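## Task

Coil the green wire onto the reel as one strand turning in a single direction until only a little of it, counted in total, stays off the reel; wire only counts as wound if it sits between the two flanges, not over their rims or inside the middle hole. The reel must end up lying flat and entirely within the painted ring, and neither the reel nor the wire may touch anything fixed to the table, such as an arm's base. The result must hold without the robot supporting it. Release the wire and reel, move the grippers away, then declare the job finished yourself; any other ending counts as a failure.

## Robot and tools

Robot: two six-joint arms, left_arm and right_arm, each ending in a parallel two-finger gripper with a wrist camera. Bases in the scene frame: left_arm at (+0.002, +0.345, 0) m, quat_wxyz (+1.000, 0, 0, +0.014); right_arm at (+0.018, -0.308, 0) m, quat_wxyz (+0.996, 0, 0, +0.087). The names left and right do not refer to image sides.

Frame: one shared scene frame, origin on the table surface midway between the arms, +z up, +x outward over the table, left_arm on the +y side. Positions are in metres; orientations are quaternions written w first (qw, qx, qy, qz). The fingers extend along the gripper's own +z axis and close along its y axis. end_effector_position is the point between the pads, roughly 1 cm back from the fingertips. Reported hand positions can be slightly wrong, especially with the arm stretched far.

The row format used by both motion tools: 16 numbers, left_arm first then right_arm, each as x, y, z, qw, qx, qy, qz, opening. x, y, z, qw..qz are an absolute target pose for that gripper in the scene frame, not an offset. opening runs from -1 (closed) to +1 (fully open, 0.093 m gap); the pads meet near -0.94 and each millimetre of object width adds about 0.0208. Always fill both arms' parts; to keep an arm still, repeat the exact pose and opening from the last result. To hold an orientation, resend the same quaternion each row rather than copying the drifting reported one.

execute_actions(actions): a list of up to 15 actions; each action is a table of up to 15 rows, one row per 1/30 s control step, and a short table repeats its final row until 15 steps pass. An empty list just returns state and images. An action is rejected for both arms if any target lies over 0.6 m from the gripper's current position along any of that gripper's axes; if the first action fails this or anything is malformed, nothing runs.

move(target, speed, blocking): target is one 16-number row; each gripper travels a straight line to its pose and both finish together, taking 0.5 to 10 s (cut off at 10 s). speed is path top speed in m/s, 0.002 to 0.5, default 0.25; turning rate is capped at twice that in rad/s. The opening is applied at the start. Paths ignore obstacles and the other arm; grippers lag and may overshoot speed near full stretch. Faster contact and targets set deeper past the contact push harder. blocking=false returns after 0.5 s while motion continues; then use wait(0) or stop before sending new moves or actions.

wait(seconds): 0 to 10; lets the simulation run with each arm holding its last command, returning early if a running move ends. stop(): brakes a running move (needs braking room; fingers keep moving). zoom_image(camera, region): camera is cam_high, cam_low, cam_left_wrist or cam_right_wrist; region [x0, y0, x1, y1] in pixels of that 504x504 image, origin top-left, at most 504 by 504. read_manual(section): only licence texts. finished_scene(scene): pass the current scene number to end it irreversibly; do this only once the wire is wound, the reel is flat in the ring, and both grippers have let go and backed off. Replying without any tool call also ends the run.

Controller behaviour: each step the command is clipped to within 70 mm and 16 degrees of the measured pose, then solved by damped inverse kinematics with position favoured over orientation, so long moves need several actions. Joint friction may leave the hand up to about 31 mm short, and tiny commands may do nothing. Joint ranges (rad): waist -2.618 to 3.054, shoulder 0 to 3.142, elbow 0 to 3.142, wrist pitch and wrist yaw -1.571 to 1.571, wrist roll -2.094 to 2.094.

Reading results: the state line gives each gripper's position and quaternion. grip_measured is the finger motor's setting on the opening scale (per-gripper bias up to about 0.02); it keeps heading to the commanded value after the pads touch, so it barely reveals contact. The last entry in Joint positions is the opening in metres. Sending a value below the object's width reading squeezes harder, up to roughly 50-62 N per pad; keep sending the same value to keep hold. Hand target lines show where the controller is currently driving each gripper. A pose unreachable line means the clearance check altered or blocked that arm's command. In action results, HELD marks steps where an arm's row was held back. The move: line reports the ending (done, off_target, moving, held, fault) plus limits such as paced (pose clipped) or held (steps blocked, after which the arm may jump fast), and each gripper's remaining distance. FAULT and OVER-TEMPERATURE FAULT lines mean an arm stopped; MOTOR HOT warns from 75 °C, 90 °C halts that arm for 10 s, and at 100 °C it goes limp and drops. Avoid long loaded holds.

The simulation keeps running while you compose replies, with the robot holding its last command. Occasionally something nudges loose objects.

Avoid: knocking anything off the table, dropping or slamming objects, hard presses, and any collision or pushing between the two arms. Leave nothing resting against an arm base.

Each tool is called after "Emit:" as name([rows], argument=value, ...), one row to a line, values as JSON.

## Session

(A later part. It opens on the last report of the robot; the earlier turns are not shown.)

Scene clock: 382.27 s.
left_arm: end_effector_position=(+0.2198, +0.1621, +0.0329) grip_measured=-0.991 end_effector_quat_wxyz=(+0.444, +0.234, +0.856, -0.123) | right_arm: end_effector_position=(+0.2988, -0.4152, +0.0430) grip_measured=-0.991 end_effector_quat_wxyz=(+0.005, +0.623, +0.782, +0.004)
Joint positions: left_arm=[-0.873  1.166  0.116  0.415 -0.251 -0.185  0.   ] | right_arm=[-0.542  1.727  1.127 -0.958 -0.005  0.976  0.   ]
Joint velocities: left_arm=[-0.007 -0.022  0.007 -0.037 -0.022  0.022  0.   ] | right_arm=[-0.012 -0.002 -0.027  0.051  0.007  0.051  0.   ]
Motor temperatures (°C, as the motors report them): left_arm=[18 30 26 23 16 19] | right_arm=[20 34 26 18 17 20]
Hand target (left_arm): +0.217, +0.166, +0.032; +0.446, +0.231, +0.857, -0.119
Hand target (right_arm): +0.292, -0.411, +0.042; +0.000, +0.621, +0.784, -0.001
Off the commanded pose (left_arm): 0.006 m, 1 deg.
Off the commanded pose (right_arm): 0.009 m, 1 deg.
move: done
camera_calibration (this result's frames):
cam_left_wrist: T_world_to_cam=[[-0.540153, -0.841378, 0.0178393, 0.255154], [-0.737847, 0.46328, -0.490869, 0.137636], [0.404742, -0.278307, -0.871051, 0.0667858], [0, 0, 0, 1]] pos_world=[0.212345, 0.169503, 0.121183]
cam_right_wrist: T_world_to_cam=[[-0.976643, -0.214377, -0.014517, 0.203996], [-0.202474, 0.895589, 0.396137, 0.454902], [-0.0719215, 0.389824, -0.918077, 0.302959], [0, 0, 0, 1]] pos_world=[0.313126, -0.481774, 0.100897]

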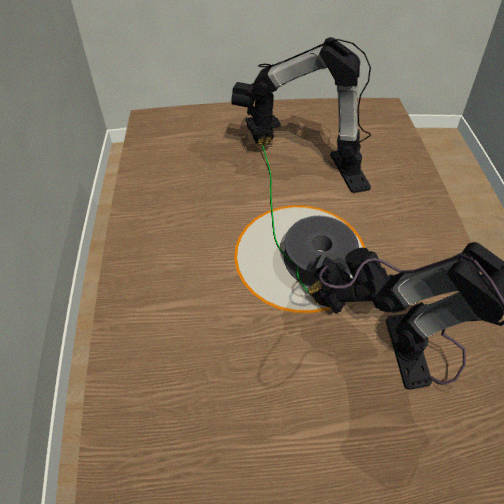

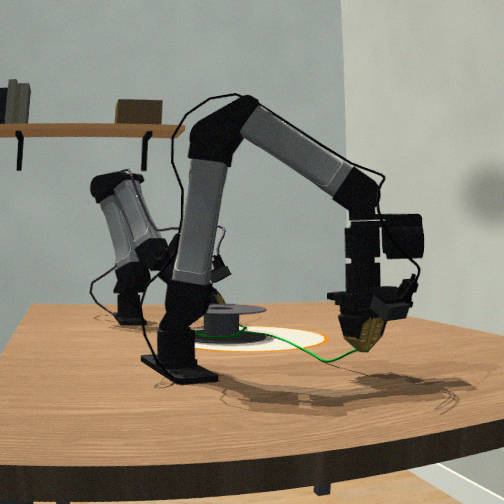

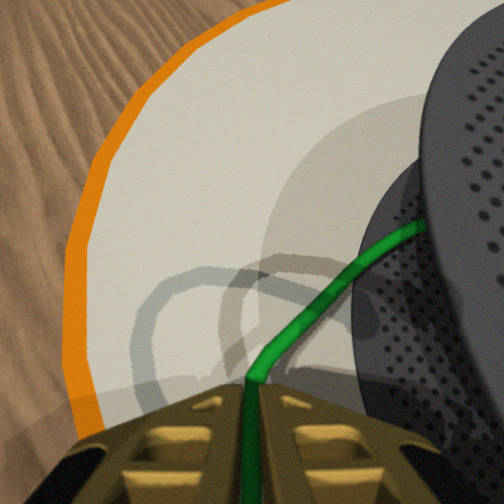

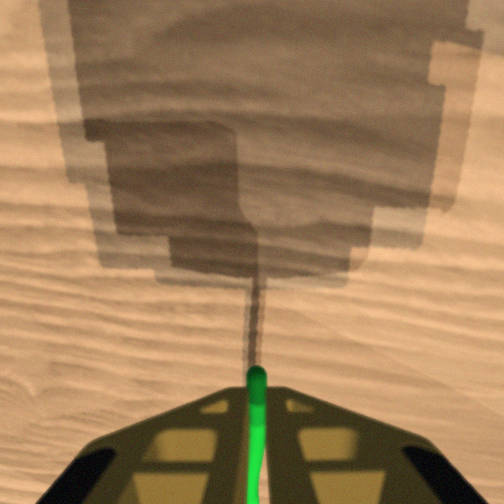

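Emit:
move(target=[0.218,0.163,0.008,0.446,0.230,0.857,-0.120,-1,0.297,-0.414,0.042,0,0.621,0.784,0,-1], speed=0.04)

Emit:
move(target=[0.218,0.163,0.008,0.446,0.230,0.857,-0.120,-0.5,0.297,-0.414,0.042,0,0.621,0.784,0,-1], speed=0.04)

Emit:
move(target=[0.235,0.19,0.09,0.327,0.627,0.627,-0.327,-0.5,0.297,-0.414,0.042,0,0.621,0.784,0,-1], speed=0.2)

Scene clock: 386.00 s.
left_arm: end_effector_position=(+0.2212, +0.1602, +0.0146) grip_measured=-0.991 end_effector_quat_wxyz=(+0.449, +0.229, +0.855, -0.125) | right_arm: end_effector_position=(+0.2988, -0.4152, +0.0430) grip_measured=-0.991 end_effector_quat_wxyz=(+0.005, +0.623, +0.782, +0.004)
Joint positions: left_arm=[-0.88   1.361  0.074  0.661 -0.261 -0.194  0.   ] | right_arm=[-0.542  1.727  1.127 -0.958 -0.005  0.977  0.   ]
Joint velocities: left_arm=[-0.012  0.017 -0.007  0.022 -0.022 -0.051  0.   ] | right_arm=[-0.007 -0.017  0.002 -0.037 -0.051  0.051  0.   ]
Motor temperatures (°C, as the motors report them): left_arm=[18 29 26 23 16 19] | right_arm=[20 34 26 18 17 20]
Hand target (left_arm): +0.218, +0.163, +0.009; +0.446, +0.230, +0.857, -0.120
Hand target (right_arm): +0.297, -0.414, +0.042; +0.000, +0.621, +0.784, -0.000
Off the commanded pose (left_arm): 0.008 m, 1 deg.
Off the commanded pose (right_arm): 0.002 m, 1 deg.
move: done
camera_calibration (this result's frames):
cam_left_wrist: T_world_to_cam=[[-0.535032, -0.84456, 0.0214394, 0.253895], [-0.737198, 0.454322, -0.50013, 0.132051], [0.412649, -0.283391, -0.865685, 0.0487684], [0, 0, 0, 1]] pos_world=[0.213066, 0.168256, 0.102818]
cam_right_wrist: T_world_to_cam=[[-0.976725, -0.214005, -0.0145179, 0.204175], [-0.202132, 0.895664, 0.396142, 0.454831], [-0.0717729, 0.389856, -0.918075, 0.302928], [0, 0, 0, 1]] pos_world=[0.313101, -0.481779, 0.100897]

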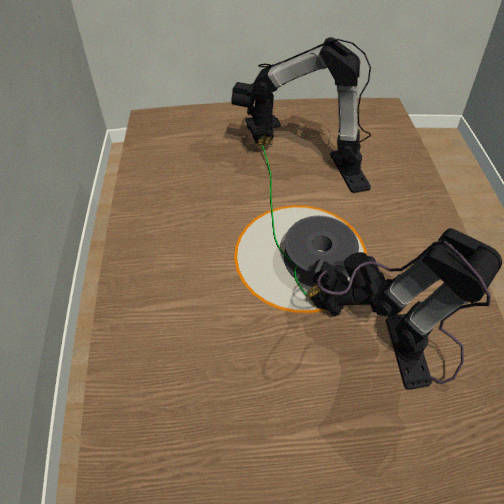

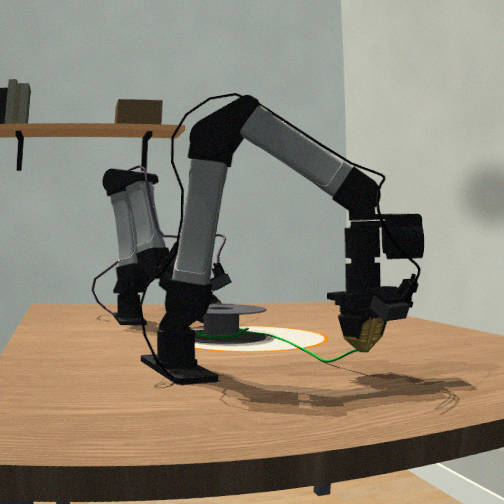

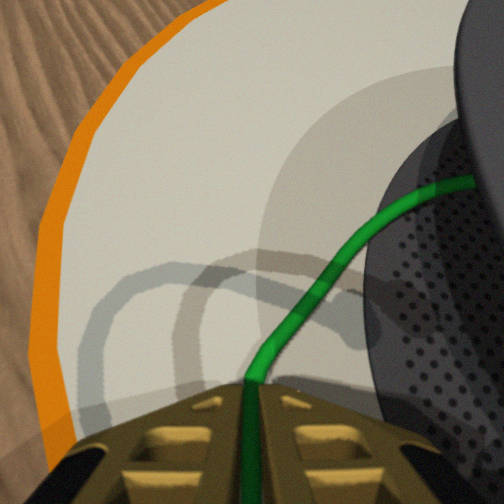

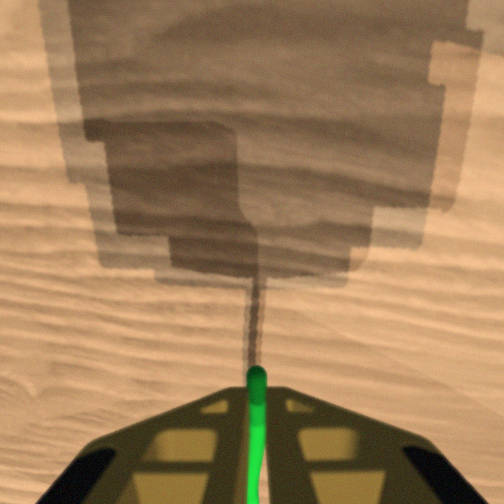

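Scene clock: 386.70 s.
left_arm: end_effector_position=(+0.2218, +0.1595, +0.0159) grip_measured=-0.502 end_effector_quat_wxyz=(+0.451, +0.229, +0.853, -0.127) | right_arm: end_effector_position=(+0.2988, -0.4152, +0.0430) grip_measured=-0.991 end_effector_quat_wxyz=(+0.005, +0.623, +0.782, +0.004)
Joint positions: left_arm=[-0.88   1.361  0.074  0.668 -0.261 -0.194  0.021] | right_arm=[-0.542  1.727  1.127 -0.958 -0.005  0.977  0.   ]
Joint velocities: left_arm=[ 0.017 -0.002 -0.002 -0.037 -0.051  0.037 -0.   ] | right_arm=[-0.007  0.002 -0.012  0.007 -0.007  0.022  0.   ]
Motor temperatures (°C, as the motors report them): left_arm=[18 29 26 23 16 19] | right_arm=[20 34 26 18 17 20]
Hand target (left_arm): +0.218, +0.163, +0.008; +0.445, +0.230, +0.857, -0.120
Hand target (right_arm): +0.297, -0.414, +0.042; +0.000, +0.621, +0.784, -0.000
Off the commanded pose (left_arm): 0.009 m, 1 deg.
Off the commanded pose (right_arm): 0.002 m, 1 deg.
move: done
camera_calibration (this result's frames):
cam_left_wrist: T_world_to_cam=[[-0.535128, -0.84445, 0.0232802, 0.253589], [-0.735053, 0.451867, -0.505483, 0.133416], [0.416336, -0.28761, -0.862522, 0.0492187], [0, 0, 0, 1]] pos_world=[0.213279, 0.168012, 0.103988]
cam_right_wrist: T_world_to_cam=[[-0.976725, -0.214005, -0.0145179, 0.204175], [-0.202132, 0.895664, 0.396142, 0.454831], [-0.0717729, 0.389856, -0.918075, 0.302928], [0, 0, 0, 1]] pos_world=[0.313101, -0.481779, 0.100897]

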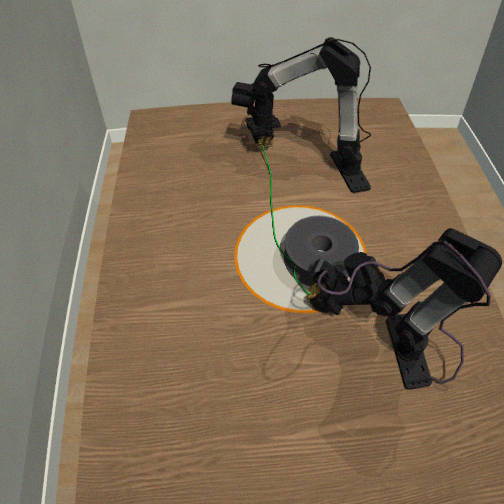

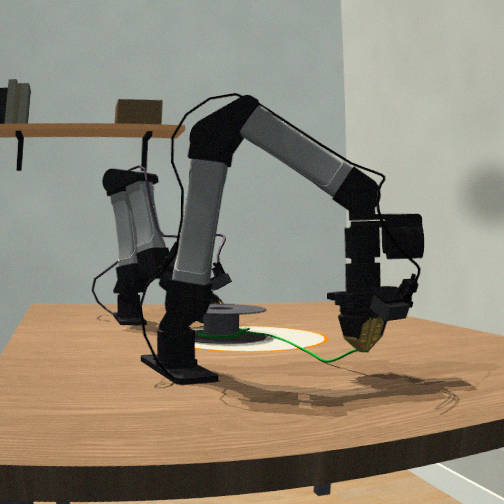

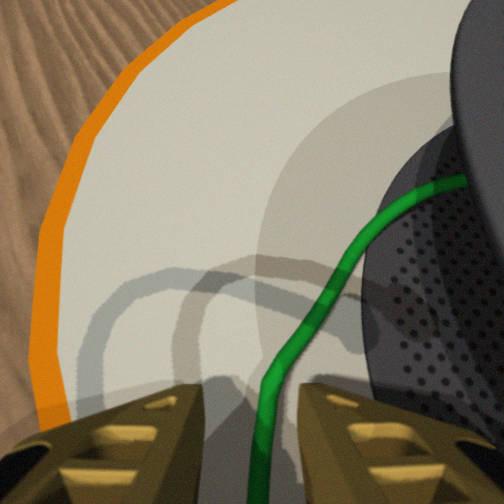

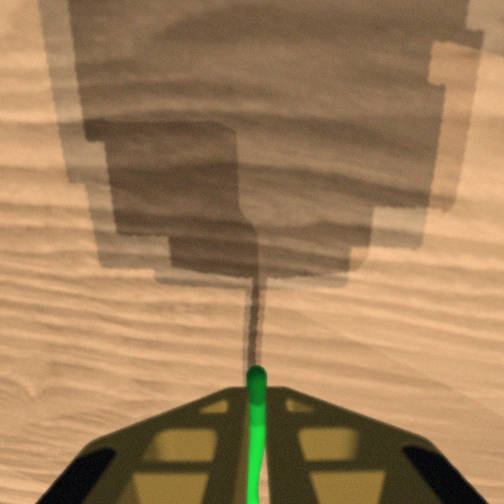

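Scene clock: 390.00 s.
left_arm: end_effector_position=(+0.2321, +0.1874, +0.0906) grip_measured=-0.502 end_effector_quat_wxyz=(+0.331, +0.629, +0.627, -0.318) | right_arm: end_effector_position=(+0.2988, -0.4152, +0.0430) grip_measured=-0.991 end_effector_quat_wxyz=(+0.005, +0.623, +0.782, +0.004)
Joint positions: left_arm=[-0.114  1.468  0.754 -0.71   0.947  1.412  0.021] | right_arm=[-0.542  1.727  1.127 -0.958 -0.005  0.977  0.   ]
Joint velocities: left_arm=[-0.007 -0.002 -0.012 -0.081 -0.007  0.095  0.   ] | right_arm=[-0.017  0.002 -0.007 -0.051  0.007 -0.037  0.   ]
Motor temperatures (°C, as the motors report them): left_arm=[18 29 26 23 16 19] | right_arm=[20 34 26 18 17 20]
Hand target (left_arm): +0.235, +0.188, +0.092; +0.331, +0.624, +0.628, -0.327
Hand target (right_arm): +0.297, -0.414, +0.042; +0.000, +0.621, +0.784, -0.000
Off the commanded pose (left_arm): 0.004 m, 1 deg.
Off the commanded pose (right_arm): 0.002 m, 1 deg.
move: done
camera_calibration (this result's frames):
cam_left_wrist: T_world_to_cam=[[-0.999552, 0.0297827, -0.0029885, 0.227318], [0.0274672, 0.872973, -0.486995, -0.0914643], [-0.0118952, -0.486859, -0.873399, 0.255111], [0, 0, 0, 1]] pos_world=[0.232763, 0.197279, 0.178951]
cam_right_wrist: T_world_to_cam=[[-0.976725, -0.214005, -0.0145179, 0.204175], [-0.202132, 0.895664, 0.396142, 0.454831], [-0.0717729, 0.389856, -0.918075, 0.302928], [0, 0, 0, 1]] pos_world=[0.313101, -0.481779, 0.100897]

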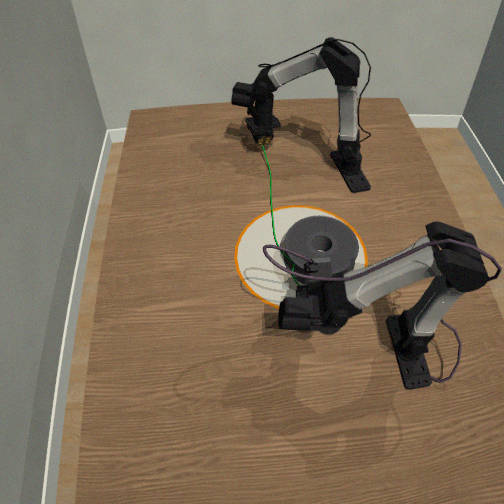

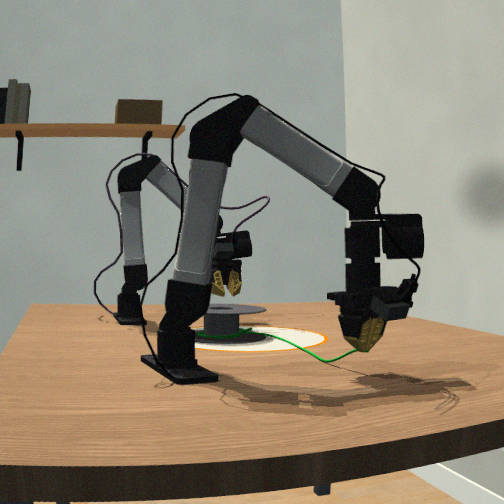

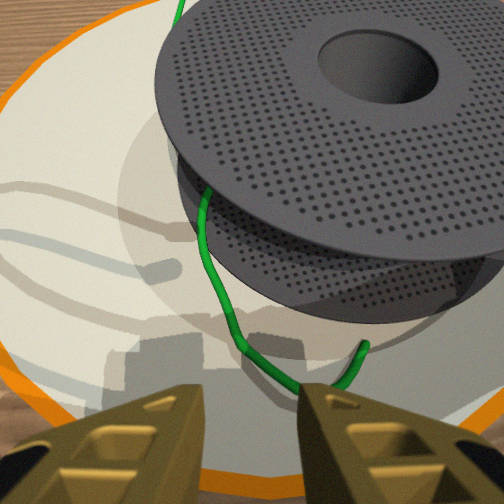

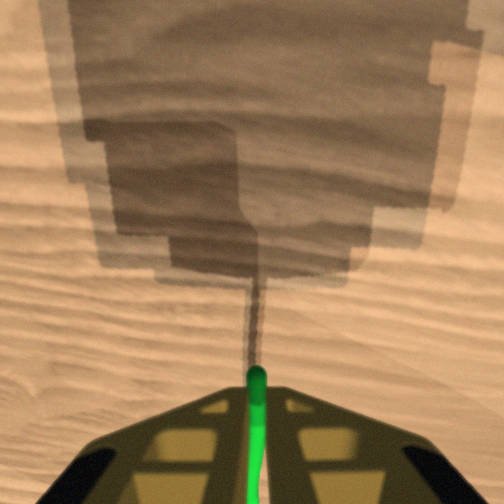

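Emit:
execute_actions(actions=[])

Scene clock: 392.43 s.
left_arm: end_effector_position=(+0.2316, +0.1874, +0.0905) grip_measured=-0.502 end_effector_quat_wxyz=(+0.331, +0.630, +0.626, -0.319) | right_arm: end_effector_position=(+0.2988, -0.4152, +0.0430) grip_measured=-0.991 end_effector_quat_wxyz=(+0.005, +0.623, +0.782, +0.004)
Joint positions: left_arm=[-0.114  1.468  0.754 -0.713  0.948  1.416  0.021] | right_arm=[-0.542  1.727  1.127 -0.958 -0.005  0.977  0.   ]
Joint velocities: left_arm=[ 0.002  0.027  0.007  0.037 -0.037  0.037  0.   ] | right_arm=[ 0.007 -0.012 -0.002  0.007  0.051 -0.007  0.   ]
Motor temperatures (°C, as the motors report them): left_arm=[18 29 26 23 16 19] | right_arm=[20 34 26 18 17 20]
Hand target (left_arm): +0.235, +0.188, +0.092; +0.331, +0.624, +0.628, -0.327
Hand target (right_arm): +0.297, -0.414, +0.042; +0.000, +0.621, +0.784, -0.000
Off the commanded pose (left_arm): 0.004 m, 1 deg.
Off the commanded pose (right_arm): 0.002 m, 1 deg.
camera_calibration (this result's frames):
cam_left_wrist: T_world_to_cam=[[-0.999482, 0.0320401, -0.00303085, 0.226353], [0.0294586, 0.87288, -0.487045, -0.0919083], [-0.0129594, -0.486882, -0.873371, 0.255336], [0, 0, 0, 1]] pos_world=[0.232252, 0.197291, 0.178925]
cam_right_wrist: T_world_to_cam=[[-0.976725, -0.214005, -0.0145179, 0.204175], [-0.202132, 0.895664, 0.396142, 0.454831], [-0.0717729, 0.389856, -0.918075, 0.302928], [0, 0, 0, 1]] pos_world=[0.313101, -0.481779, 0.100897]

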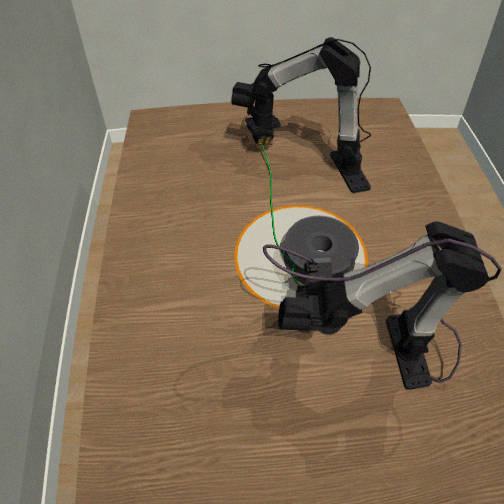

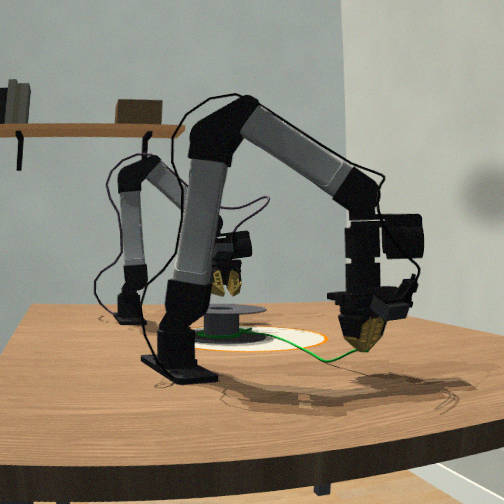

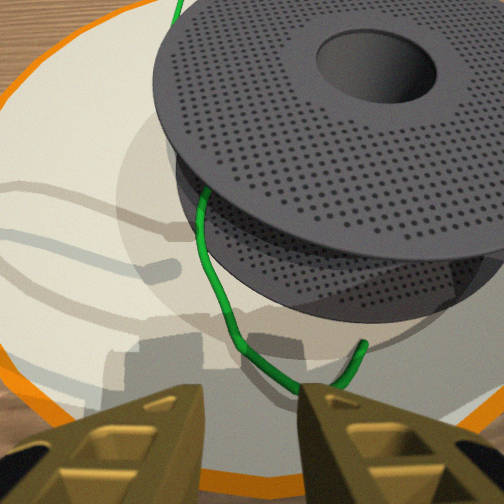

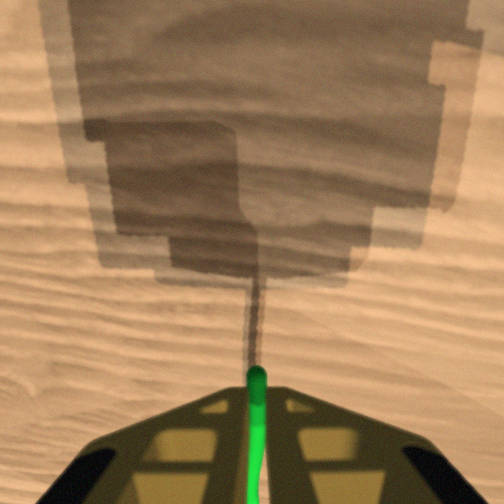

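Emit:
move(target=[0.192,0.172,0.05,0.281,0.704,0.540,-0.366,-0.55,0.297,-0.414,0.042,0,0.621,0.784,0,-1], speed=0.1)

Scene clock: 402.20 s.
left_arm: end_effector_position=(+0.2027, +0.1737, +0.0569) grip_measured=-0.548 end_effector_quat_wxyz=(+0.297, +0.708, +0.539, -0.348) | right_arm: end_effector_position=(+0.2988, -0.4152, +0.0430) grip_measured=-0.991 end_effector_quat_wxyz=(+0.005, +0.623, +0.782, +0.004)
Joint positions: left_arm=[-0.188  1.623  0.754 -0.776  0.948  1.718  0.019] | right_arm=[-0.542  1.727  1.127 -0.958 -0.005  0.977  0.   ]
Joint velocities: left_arm=[-0.012 -0.012 -0.012 -0.022 -0.037 -0.051  0.   ] | right_arm=[-0.012 -0.002  0.002  0.022 -0.081 -0.081  0.   ]
Motor temperatures (°C, as the motors report them): left_arm=[18 28 27 21 17 19] | right_arm=[20 34 26 18 17 20]
Hand target (left_arm): +0.192, +0.173, +0.051; +0.281, +0.703, +0.542, -0.365
Hand target (right_arm): +0.297, -0.414, +0.042; +0.000, +0.621, +0.784, -0.000
Off the commanded pose (left_arm): 0.013 m, 3 deg.
Off the commanded pose (right_arm): 0.002 m, 1 deg.
move: off_target (left_arm)
camera_calibration (this result's frames):
cam_left_wrist: T_world_to_cam=[[-0.960088, 0.277956, -0.0311581, 0.148653], [0.258223, 0.838051, -0.480616, -0.136114], [-0.107478, -0.469479, -0.876378, 0.235226], [0, 0, 0, 1]] pos_world=[0.20315, 0.183185, 0.14536]
cam_right_wrist: T_world_to_cam=[[-0.976725, -0.214005, -0.0145179, 0.204175], [-0.202132, 0.895664, 0.396142, 0.454831], [-0.0717729, 0.389856, -0.918075, 0.302928], [0, 0, 0, 1]] pos_world=[0.313101, -0.481779, 0.100897]

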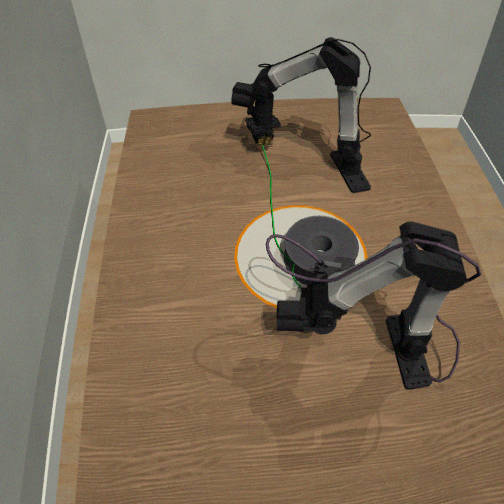

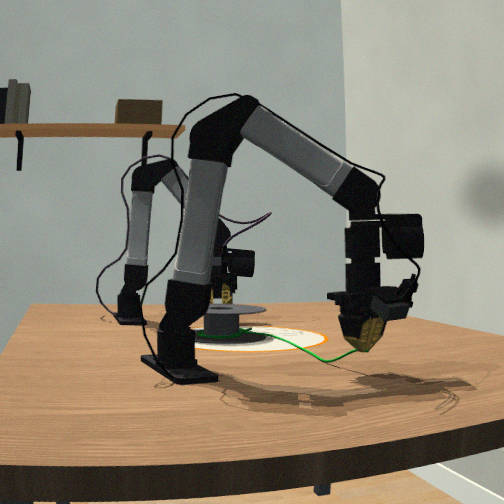

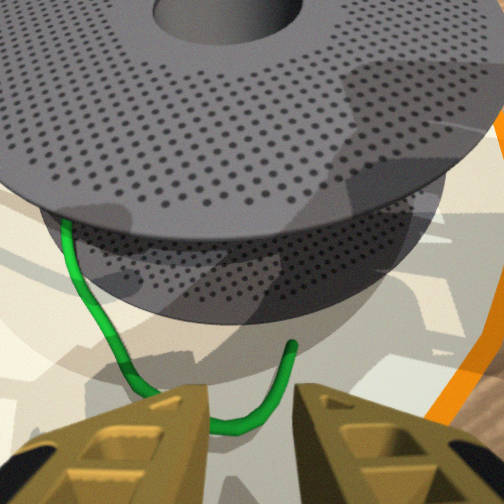

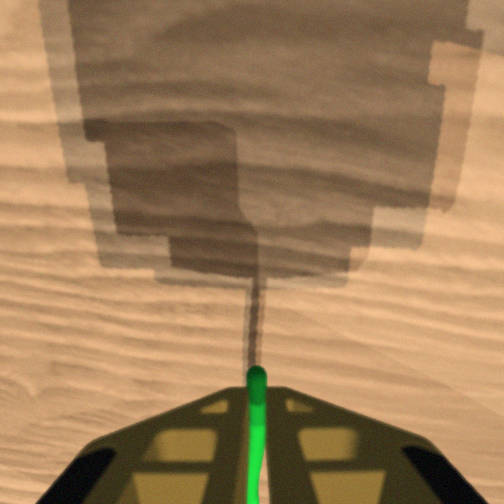

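Emit:
move(target=[0.178,0.163,0.025,0.281,0.704,0.540,-0.366,-0.55,0.297,-0.414,0.042,0,0.621,0.784,0,-1], speed=0.05)

Scene clock: 405.10 s.
left_arm: end_effector_position=(+0.1823, +0.1656, +0.0304) grip_measured=-0.548 end_effector_quat_wxyz=(+0.284, +0.707, +0.540, -0.357) | right_arm: end_effector_position=(+0.2988, -0.4152, +0.0430) grip_measured=-0.991 end_effector_quat_wxyz=(+0.005, +0.623, +0.782, +0.004)
Joint positions: left_arm=[-0.241  1.644  0.641 -0.614  0.948  1.647  0.019] | right_arm=[-0.542  1.727  1.127 -0.958 -0.005  0.977  0.   ]
Joint velocities: left_arm=[-0.012  0.002  0.007  0.007 -0.051 -0.081  0.   ] | right_arm=[-0.007  0.007 -0.007  0.051  0.007 -0.022  0.   ]
Motor temperatures (°C, as the motors report them): left_arm=[18 27 27 21 17 19] | right_arm=[20 34 26 18 17 20]
Hand target (left_arm): +0.178, +0.164, +0.025; +0.280, +0.704, +0.540, -0.366
Hand target (right_arm): +0.297, -0.414, +0.042; +0.000, +0.621, +0.784, -0.000
Off the commanded pose (left_arm): 0.007 m, 1 deg.
Off the commanded pose (right_arm): 0.002 m, 1 deg.
move: done
camera_calibration (this result's frames):
cam_left_wrist: T_world_to_cam=[[-0.957064, 0.289871, -0.00198245, 0.127064], [0.255007, 0.838661, -0.481268, -0.136334], [-0.137843, -0.46111, -0.876571, 0.210139], [0, 0, 0, 1]] pos_world=[0.185341, 0.174403, 0.11884]
cam_right_wrist: T_world_to_cam=[[-0.976725, -0.214005, -0.0145179, 0.204175], [-0.202132, 0.895664, 0.396142, 0.454831], [-0.0717729, 0.389856, -0.918075, 0.302928], [0, 0, 0, 1]] pos_world=[0.313101, -0.481779, 0.100897]

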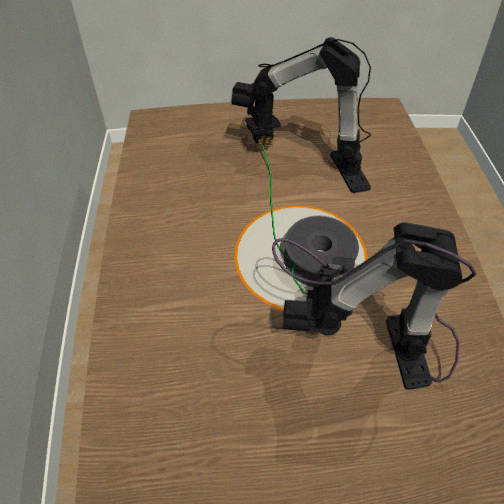

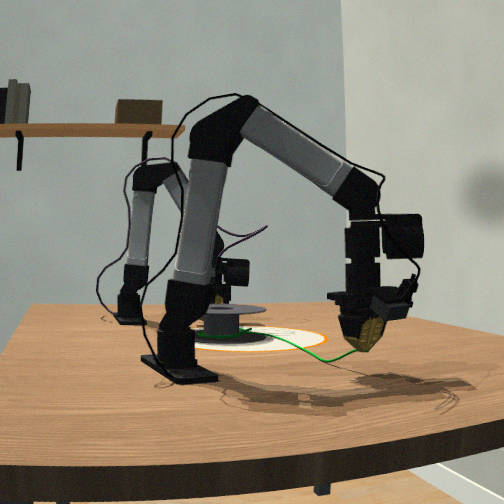

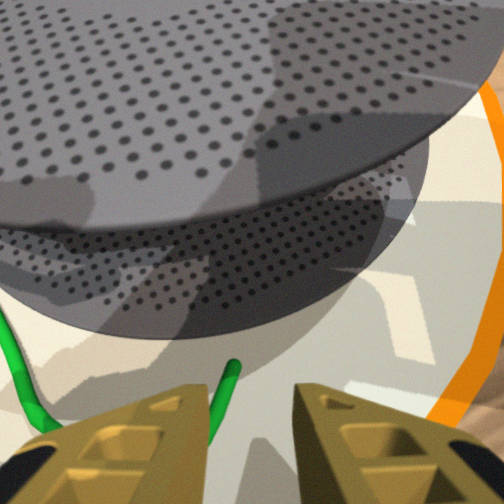

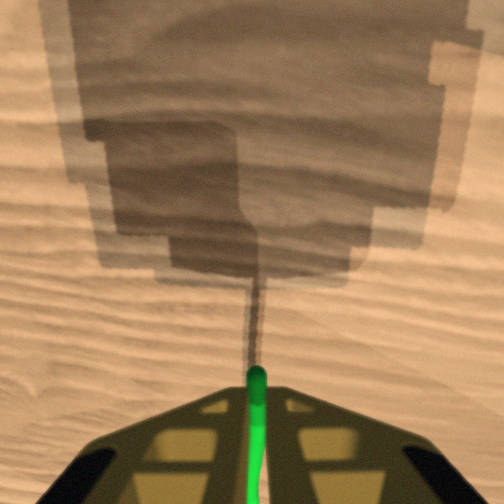

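Emit:
move(target=[0.196,0.168,0.024,0.281,0.704,0.540,-0.366,-0.55,0.297,-0.414,0.042,0,0.621,0.784,0,-1], speed=0.03)

Scene clock: 406.17 s.
left_arm: end_effector_position=(+0.1934, +0.1671, +0.0240) grip_measured=-0.548 end_effector_quat_wxyz=(+0.284, +0.709, +0.537, -0.359) | right_arm: end_effector_position=(+0.2988, -0.4152, +0.0430) grip_measured=-0.991 end_effector_quat_wxyz=(+0.005, +0.623, +0.782, +0.004)
Joint positions: left_arm=[-0.224  1.715  0.686 -0.621  0.948  1.688  0.019] | right_arm=[-0.542  1.727  1.127 -0.958 -0.005  0.977  0.   ]
Joint velocities: left_arm=[-0.002  0.002  0.002 -0.051 -0.095 -0.007  0.   ] | right_arm=[-0.007 -0.002  0.002 -0.037 -0.022  0.081  0.   ]
Motor temperatures (°C, as the motors report them): left_arm=[18 27 27 21 17 19] | right_arm=[20 34 26 18 17 20]
Hand target (left_arm): +0.196, +0.168, +0.024; +0.282, +0.704, +0.540, -0.365
Hand target (right_arm): +0.297, -0.414, +0.042; +0.000, +0.621, +0.784, -0.000
Off the commanded pose (left_arm): 0.003 m, 1 deg.
Off the commanded pose (right_arm): 0.002 m, 1 deg.
move: done
camera_calibration (this result's frames):
cam_left_wrist: T_world_to_cam=[[-0.955194, 0.295974, -0.00176824, 0.135866], [0.260045, 0.836357, -0.48258, -0.144043], [-0.141353, -0.461418, -0.87585, 0.207525], [0, 0, 0, 1]] pos_world=[0.19657, 0.176014, 0.112489]
cam_right_wrist: T_world_to_cam=[[-0.976725, -0.214005, -0.0145179, 0.204175], [-0.202132, 0.895664, 0.396142, 0.454831], [-0.0717729, 0.389856, -0.918075, 0.302928], [0, 0, 0, 1]] pos_world=[0.313101, -0.481779, 0.100897]

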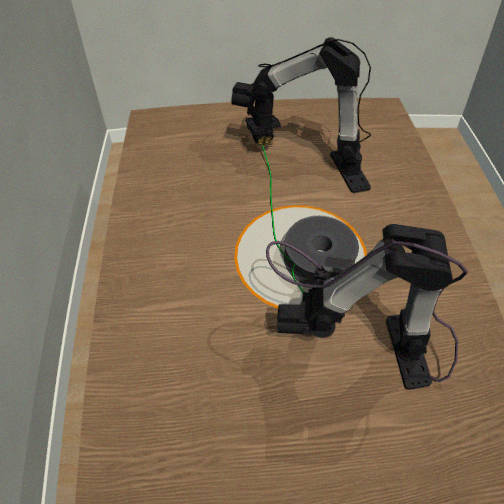

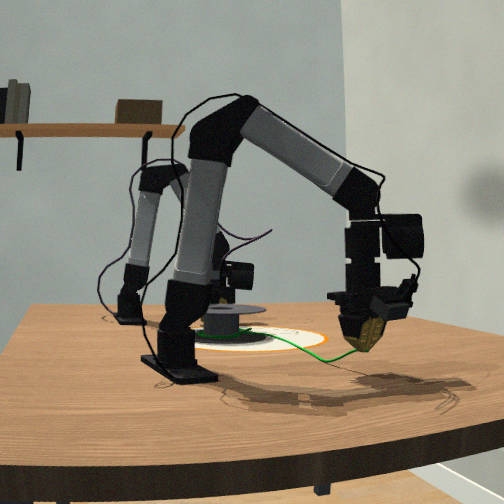

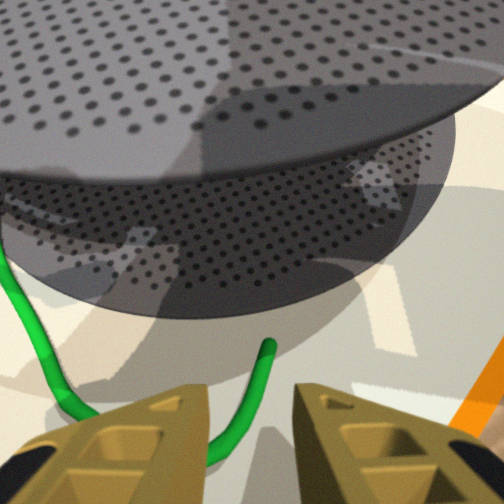

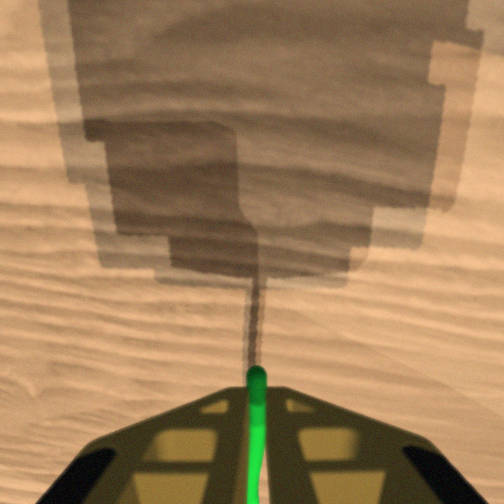

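Emit:
move(target=[0.190,0.160,-0.006,0.281,0.704,0.540,-0.366,-0.55,0.297,-0.414,0.042,0,0.621,0.784,0,-1], speed=0.03)

Scene clock: 408.07 s.
left_arm: end_effector_position=(+0.1945, +0.1587, +0.0148) grip_measured=-0.548 end_effector_quat_wxyz=(+0.303, +0.695, +0.532, -0.376) | right_arm: end_effector_position=(+0.2988, -0.4152, +0.0430) grip_measured=-0.991 end_effector_quat_wxyz=(+0.005, +0.623, +0.782, +0.004)
Joint positions: left_arm=[-0.235  1.773  0.658 -0.506  1.008  1.656  0.019] | right_arm=[-0.542  1.727  1.127 -0.958 -0.005  0.977  0.   ]
Joint velocities: left_arm=[-0.002 -0.012  0.002  0.007  0.007 -0.051  0.001] | right_arm=[-0.002  0.007  0.002  0.037 -0.022  0.022  0.   ]
Motor temperatures (°C, as the motors report them): left_arm=[18 27 27 21 17 19] | right_arm=[20 34 26 18 17 20]
Hand target (left_arm): +0.189, +0.161, -0.004; +0.280, +0.704, +0.540, -0.367
Hand target (right_arm): +0.297, -0.414, +0.042; +0.000, +0.621, +0.784, -0.000
Off the commanded pose (left_arm): 0.021 m, 3 deg.
Off the commanded pose (right_arm): 0.002 m, 1 deg.
move: off_target (left_arm)
camera_calibration (this result's frames):
cam_left_wrist: T_world_to_cam=[[-0.958408, 0.285256, -0.00917014, 0.141855], [0.246107, 0.809751, -0.532667, -0.13407], [-0.144521, -0.512769, -0.846275, 0.204029], [0, 0, 0, 1]] pos_world=[0.198437, 0.172718, 0.10255]
cam_right_wrist: T_world_to_cam=[[-0.976725, -0.214005, -0.0145179, 0.204175], [-0.202132, 0.895664, 0.396142, 0.454831], [-0.0717729, 0.389856, -0.918075, 0.302928], [0, 0, 0, 1]] pos_world=[0.313101, -0.481779, 0.100897]

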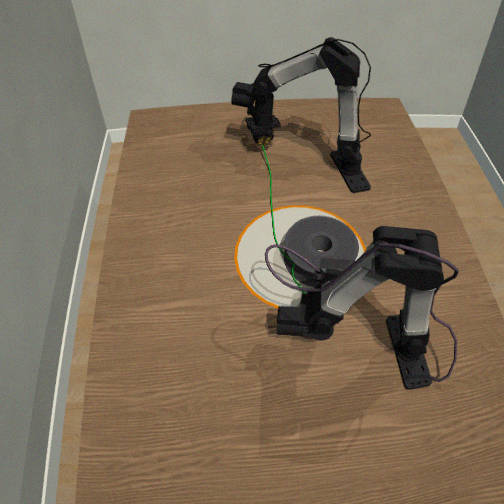

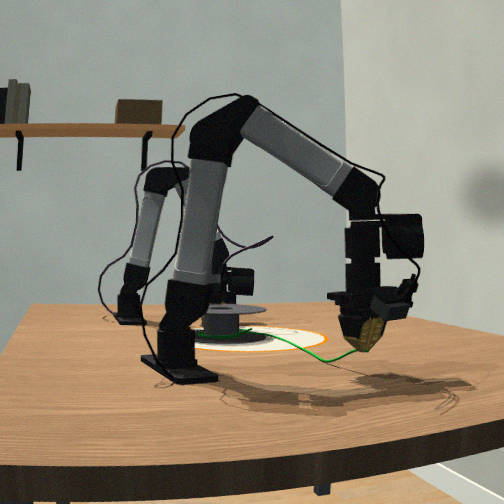

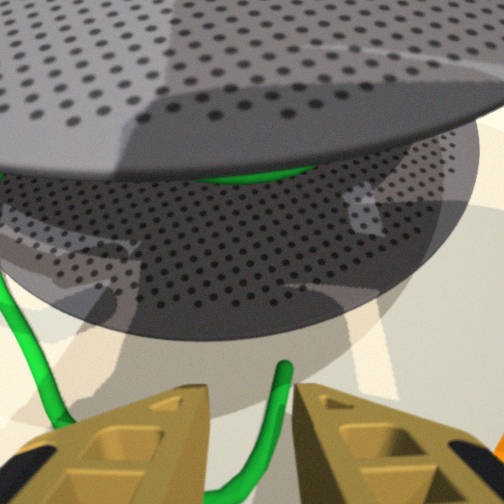

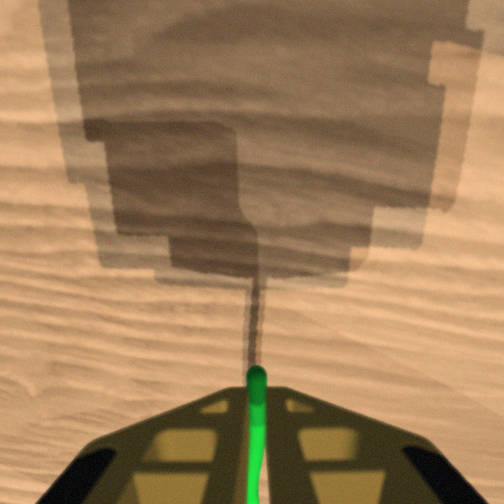

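Emit:
execute_actions([
  [[0.190,0.163,-0.004,0.281,0.704,0.540,-0.366,-1,0.297,-0.414,0.042,0,0.621,0.784,0,-1]],
  [[0.190,0.163,-0.004,0.281,0.704,0.540,-0.366,-1,0.297,-0.414,0.042,0,0.621,0.784,0,-1]],
])

Scene clock: 409.50 s.
left_arm: end_effector_position=(+0.1962, +0.1577, +0.0148) grip_measured=-0.993 end_effector_quat_wxyz=(+0.308, +0.698, +0.528, -0.373) | right_arm: end_effector_position=(+0.2988, -0.4152, +0.0430) grip_measured=-0.991 end_effector_quat_wxyz=(+0.005, +0.623, +0.782, +0.004)
Joint positions: left_arm=[-0.237  1.774  0.658 -0.492  1.009  1.657  0.   ] | right_arm=[-0.542  1.727  1.127 -0.958 -0.005  0.977  0.   ]
Joint velocities: left_arm=[-0.002 -0.007 -0.012  0.037 -0.037 -0.051  0.   ] | right_arm=[-0.017  0.002 -0.002 -0.037 -0.022  0.022  0.   ]
Motor temperatures (°C, as the motors report them): left_arm=[18 27 27 21 17 19] | right_arm=[20 34 26 18 17 20]
Hand target (left_arm): +0.189, +0.164, -0.002; +0.281, +0.704, +0.540, -0.366
Hand target (right_arm): +0.297, -0.414, +0.042; +0.000, +0.621, +0.784, -0.000
Off the commanded pose (left_arm): 0.020 m, 4 deg.
Off the commanded pose (right_arm): 0.002 m, 1 deg.
Step readings (end_effector_position; steps 1 to 15: 1st action; 16 to 30: 2nd action):
0: left_arm (+0.1948, +0.1580, +0.0147) | right_arm (+0.2988, -0.4152, +0.0430)
1: left_arm (+0.1952, +0.1579, +0.0147) | right_arm (+0.2988, -0.4152, +0.0430)
2: left_arm (+0.1961, +0.1577, +0.0147) | right_arm (+0.2988, -0.4152, +0.0430)
4: left_arm (+0.1962, +0.1577, +0.0148) | right_arm (+0.2988, -0.4152, +0.0430)
8: left_arm (+0.1962, +0.1577, +0.0148) | right_arm (+0.2988, -0.4152, +0.0430)
15: left_arm (+0.1962, +0.1577, +0.0148) | right_arm (+0.2988, -0.4152, +0.0430)
16: left_arm (+0.1962, +0.1577, +0.0148) | right_arm (+0.2988, -0.4152, +0.0430)
17: left_arm (+0.1962, +0.1577, +0.0148) | right_arm (+0.2988, -0.4152, +0.0430)
19: left_arm (+0.1962, +0.1577, +0.0148) | right_arm (+0.2988, -0.4152, +0.0430)
23: left_arm (+0.1962, +0.1577, +0.0148) | right_arm (+0.2988, -0.4152, +0.0430)
30: end_effector_position above
camera_calibration (this result's frames):
cam_left_wrist: T_world_to_cam=[[-0.957372, 0.287895, -0.0235669, 0.143413], [0.255689, 0.806655, -0.532852, -0.135068], [-0.134395, -0.516164, -0.84588, 0.202253], [0, 0, 0, 1]] pos_world=[0.199017, 0.172061, 0.10249]
cam_right_wrist: T_world_to_cam=[[-0.976725, -0.214005, -0.0145179, 0.204175], [-0.202132, 0.895664, 0.396142, 0.454831], [-0.0717729, 0.389856, -0.918075, 0.302928], [0, 0, 0, 1]] pos_world=[0.313101, -0.481779, 0.100897]

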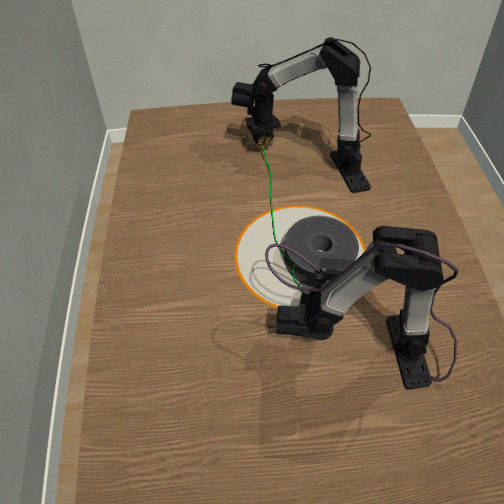

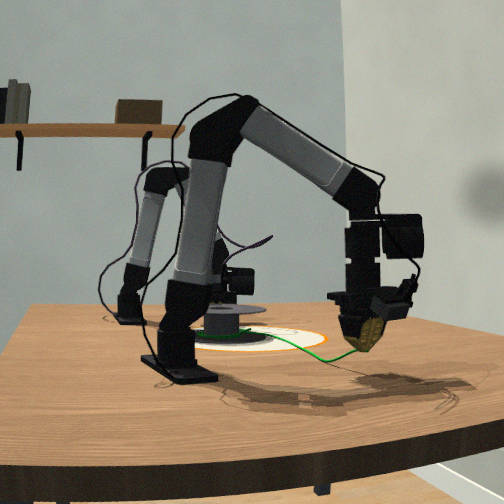

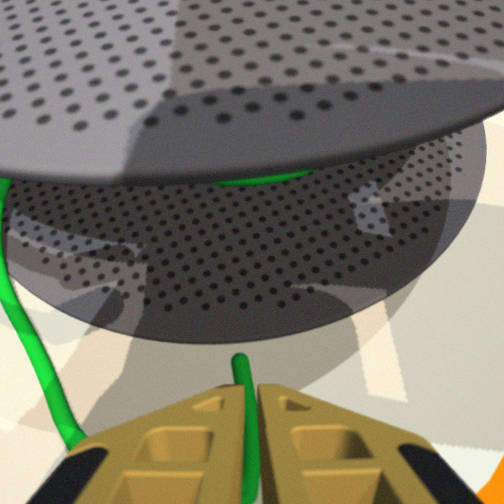

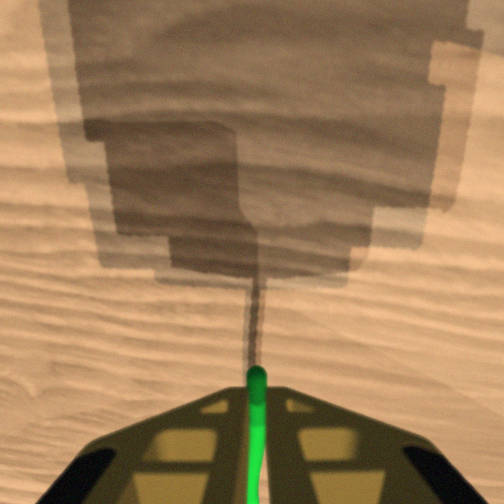

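Emit:
move(target=[0.192,0.160,0.038,0.281,0.704,0.540,-0.366,-1,0.297,-0.414,0.042,0,0.621,0.784,0,-1], speed=0.03)

Scene clock: 411.17 s.
left_arm: end_effector_position=(+0.1885, +0.1615, +0.0306) grip_measured=-0.993 end_effector_quat_wxyz=(+0.279, +0.697, +0.544, -0.374) | right_arm: end_effector_position=(+0.2988, -0.4152, +0.0430) grip_measured=-0.991 end_effector_quat_wxyz=(+0.005, +0.623, +0.782, +0.004)
Joint positions: left_arm=[-0.243  1.697  0.684 -0.633  0.97   1.64   0.   ] | right_arm=[-0.542  1.727  1.127 -0.958 -0.005  0.977  0.   ]
Joint velocities: left_arm=[-0.002  0.012  0.022  0.037  0.007 -0.037  0.   ] | right_arm=[ 0.007  0.002  0.007 -0.037 -0.022 -0.007  0.   ]
Motor temperatures (°C, as the motors report them): left_arm=[18 27 27 21 17 19] | right_arm=[20 34 26 18 17 20]
Hand target (left_arm): +0.192, +0.160, +0.038; +0.281, +0.704, +0.540, -0.366
Hand target (right_arm): +0.297, -0.414, +0.042; +0.000, +0.621, +0.784, -0.000
Off the commanded pose (left_arm): 0.008 m, 1 deg.
Off the commanded pose (right_arm): 0.002 m, 1 deg.
move: done
camera_calibration (this result's frames):
cam_left_wrist: T_world_to_cam=[[-0.957428, 0.286993, 0.0311045, 0.133796], [0.233194, 0.832431, -0.502672, -0.128617], [-0.170156, -0.474019, -0.863917, 0.217084], [0, 0, 0, 1]] pos_world=[0.19503, 0.171568, 0.118729]
cam_right_wrist: T_world_to_cam=[[-0.976725, -0.214005, -0.0145179, 0.204175], [-0.202132, 0.895664, 0.396142, 0.454831], [-0.0717729, 0.389856, -0.918075, 0.302928], [0, 0, 0, 1]] pos_world=[0.313101, -0.481779, 0.100897]

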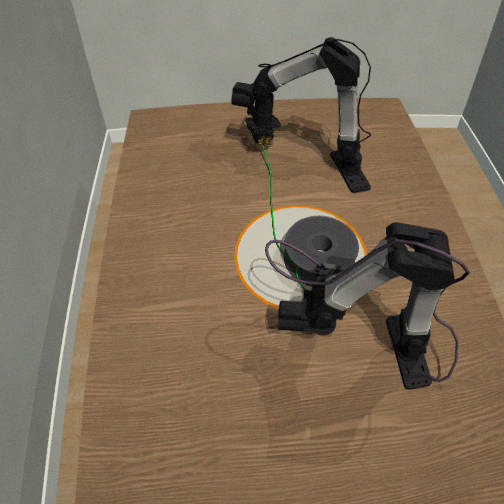

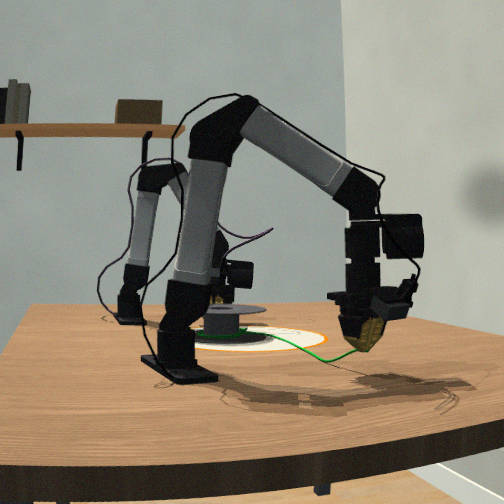

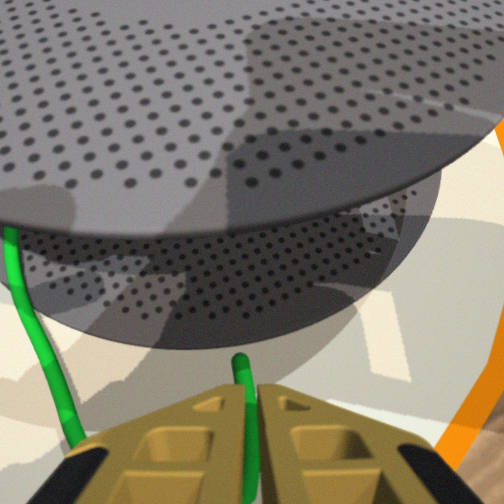

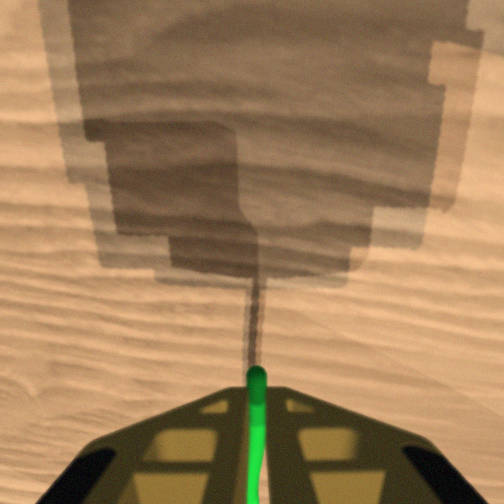

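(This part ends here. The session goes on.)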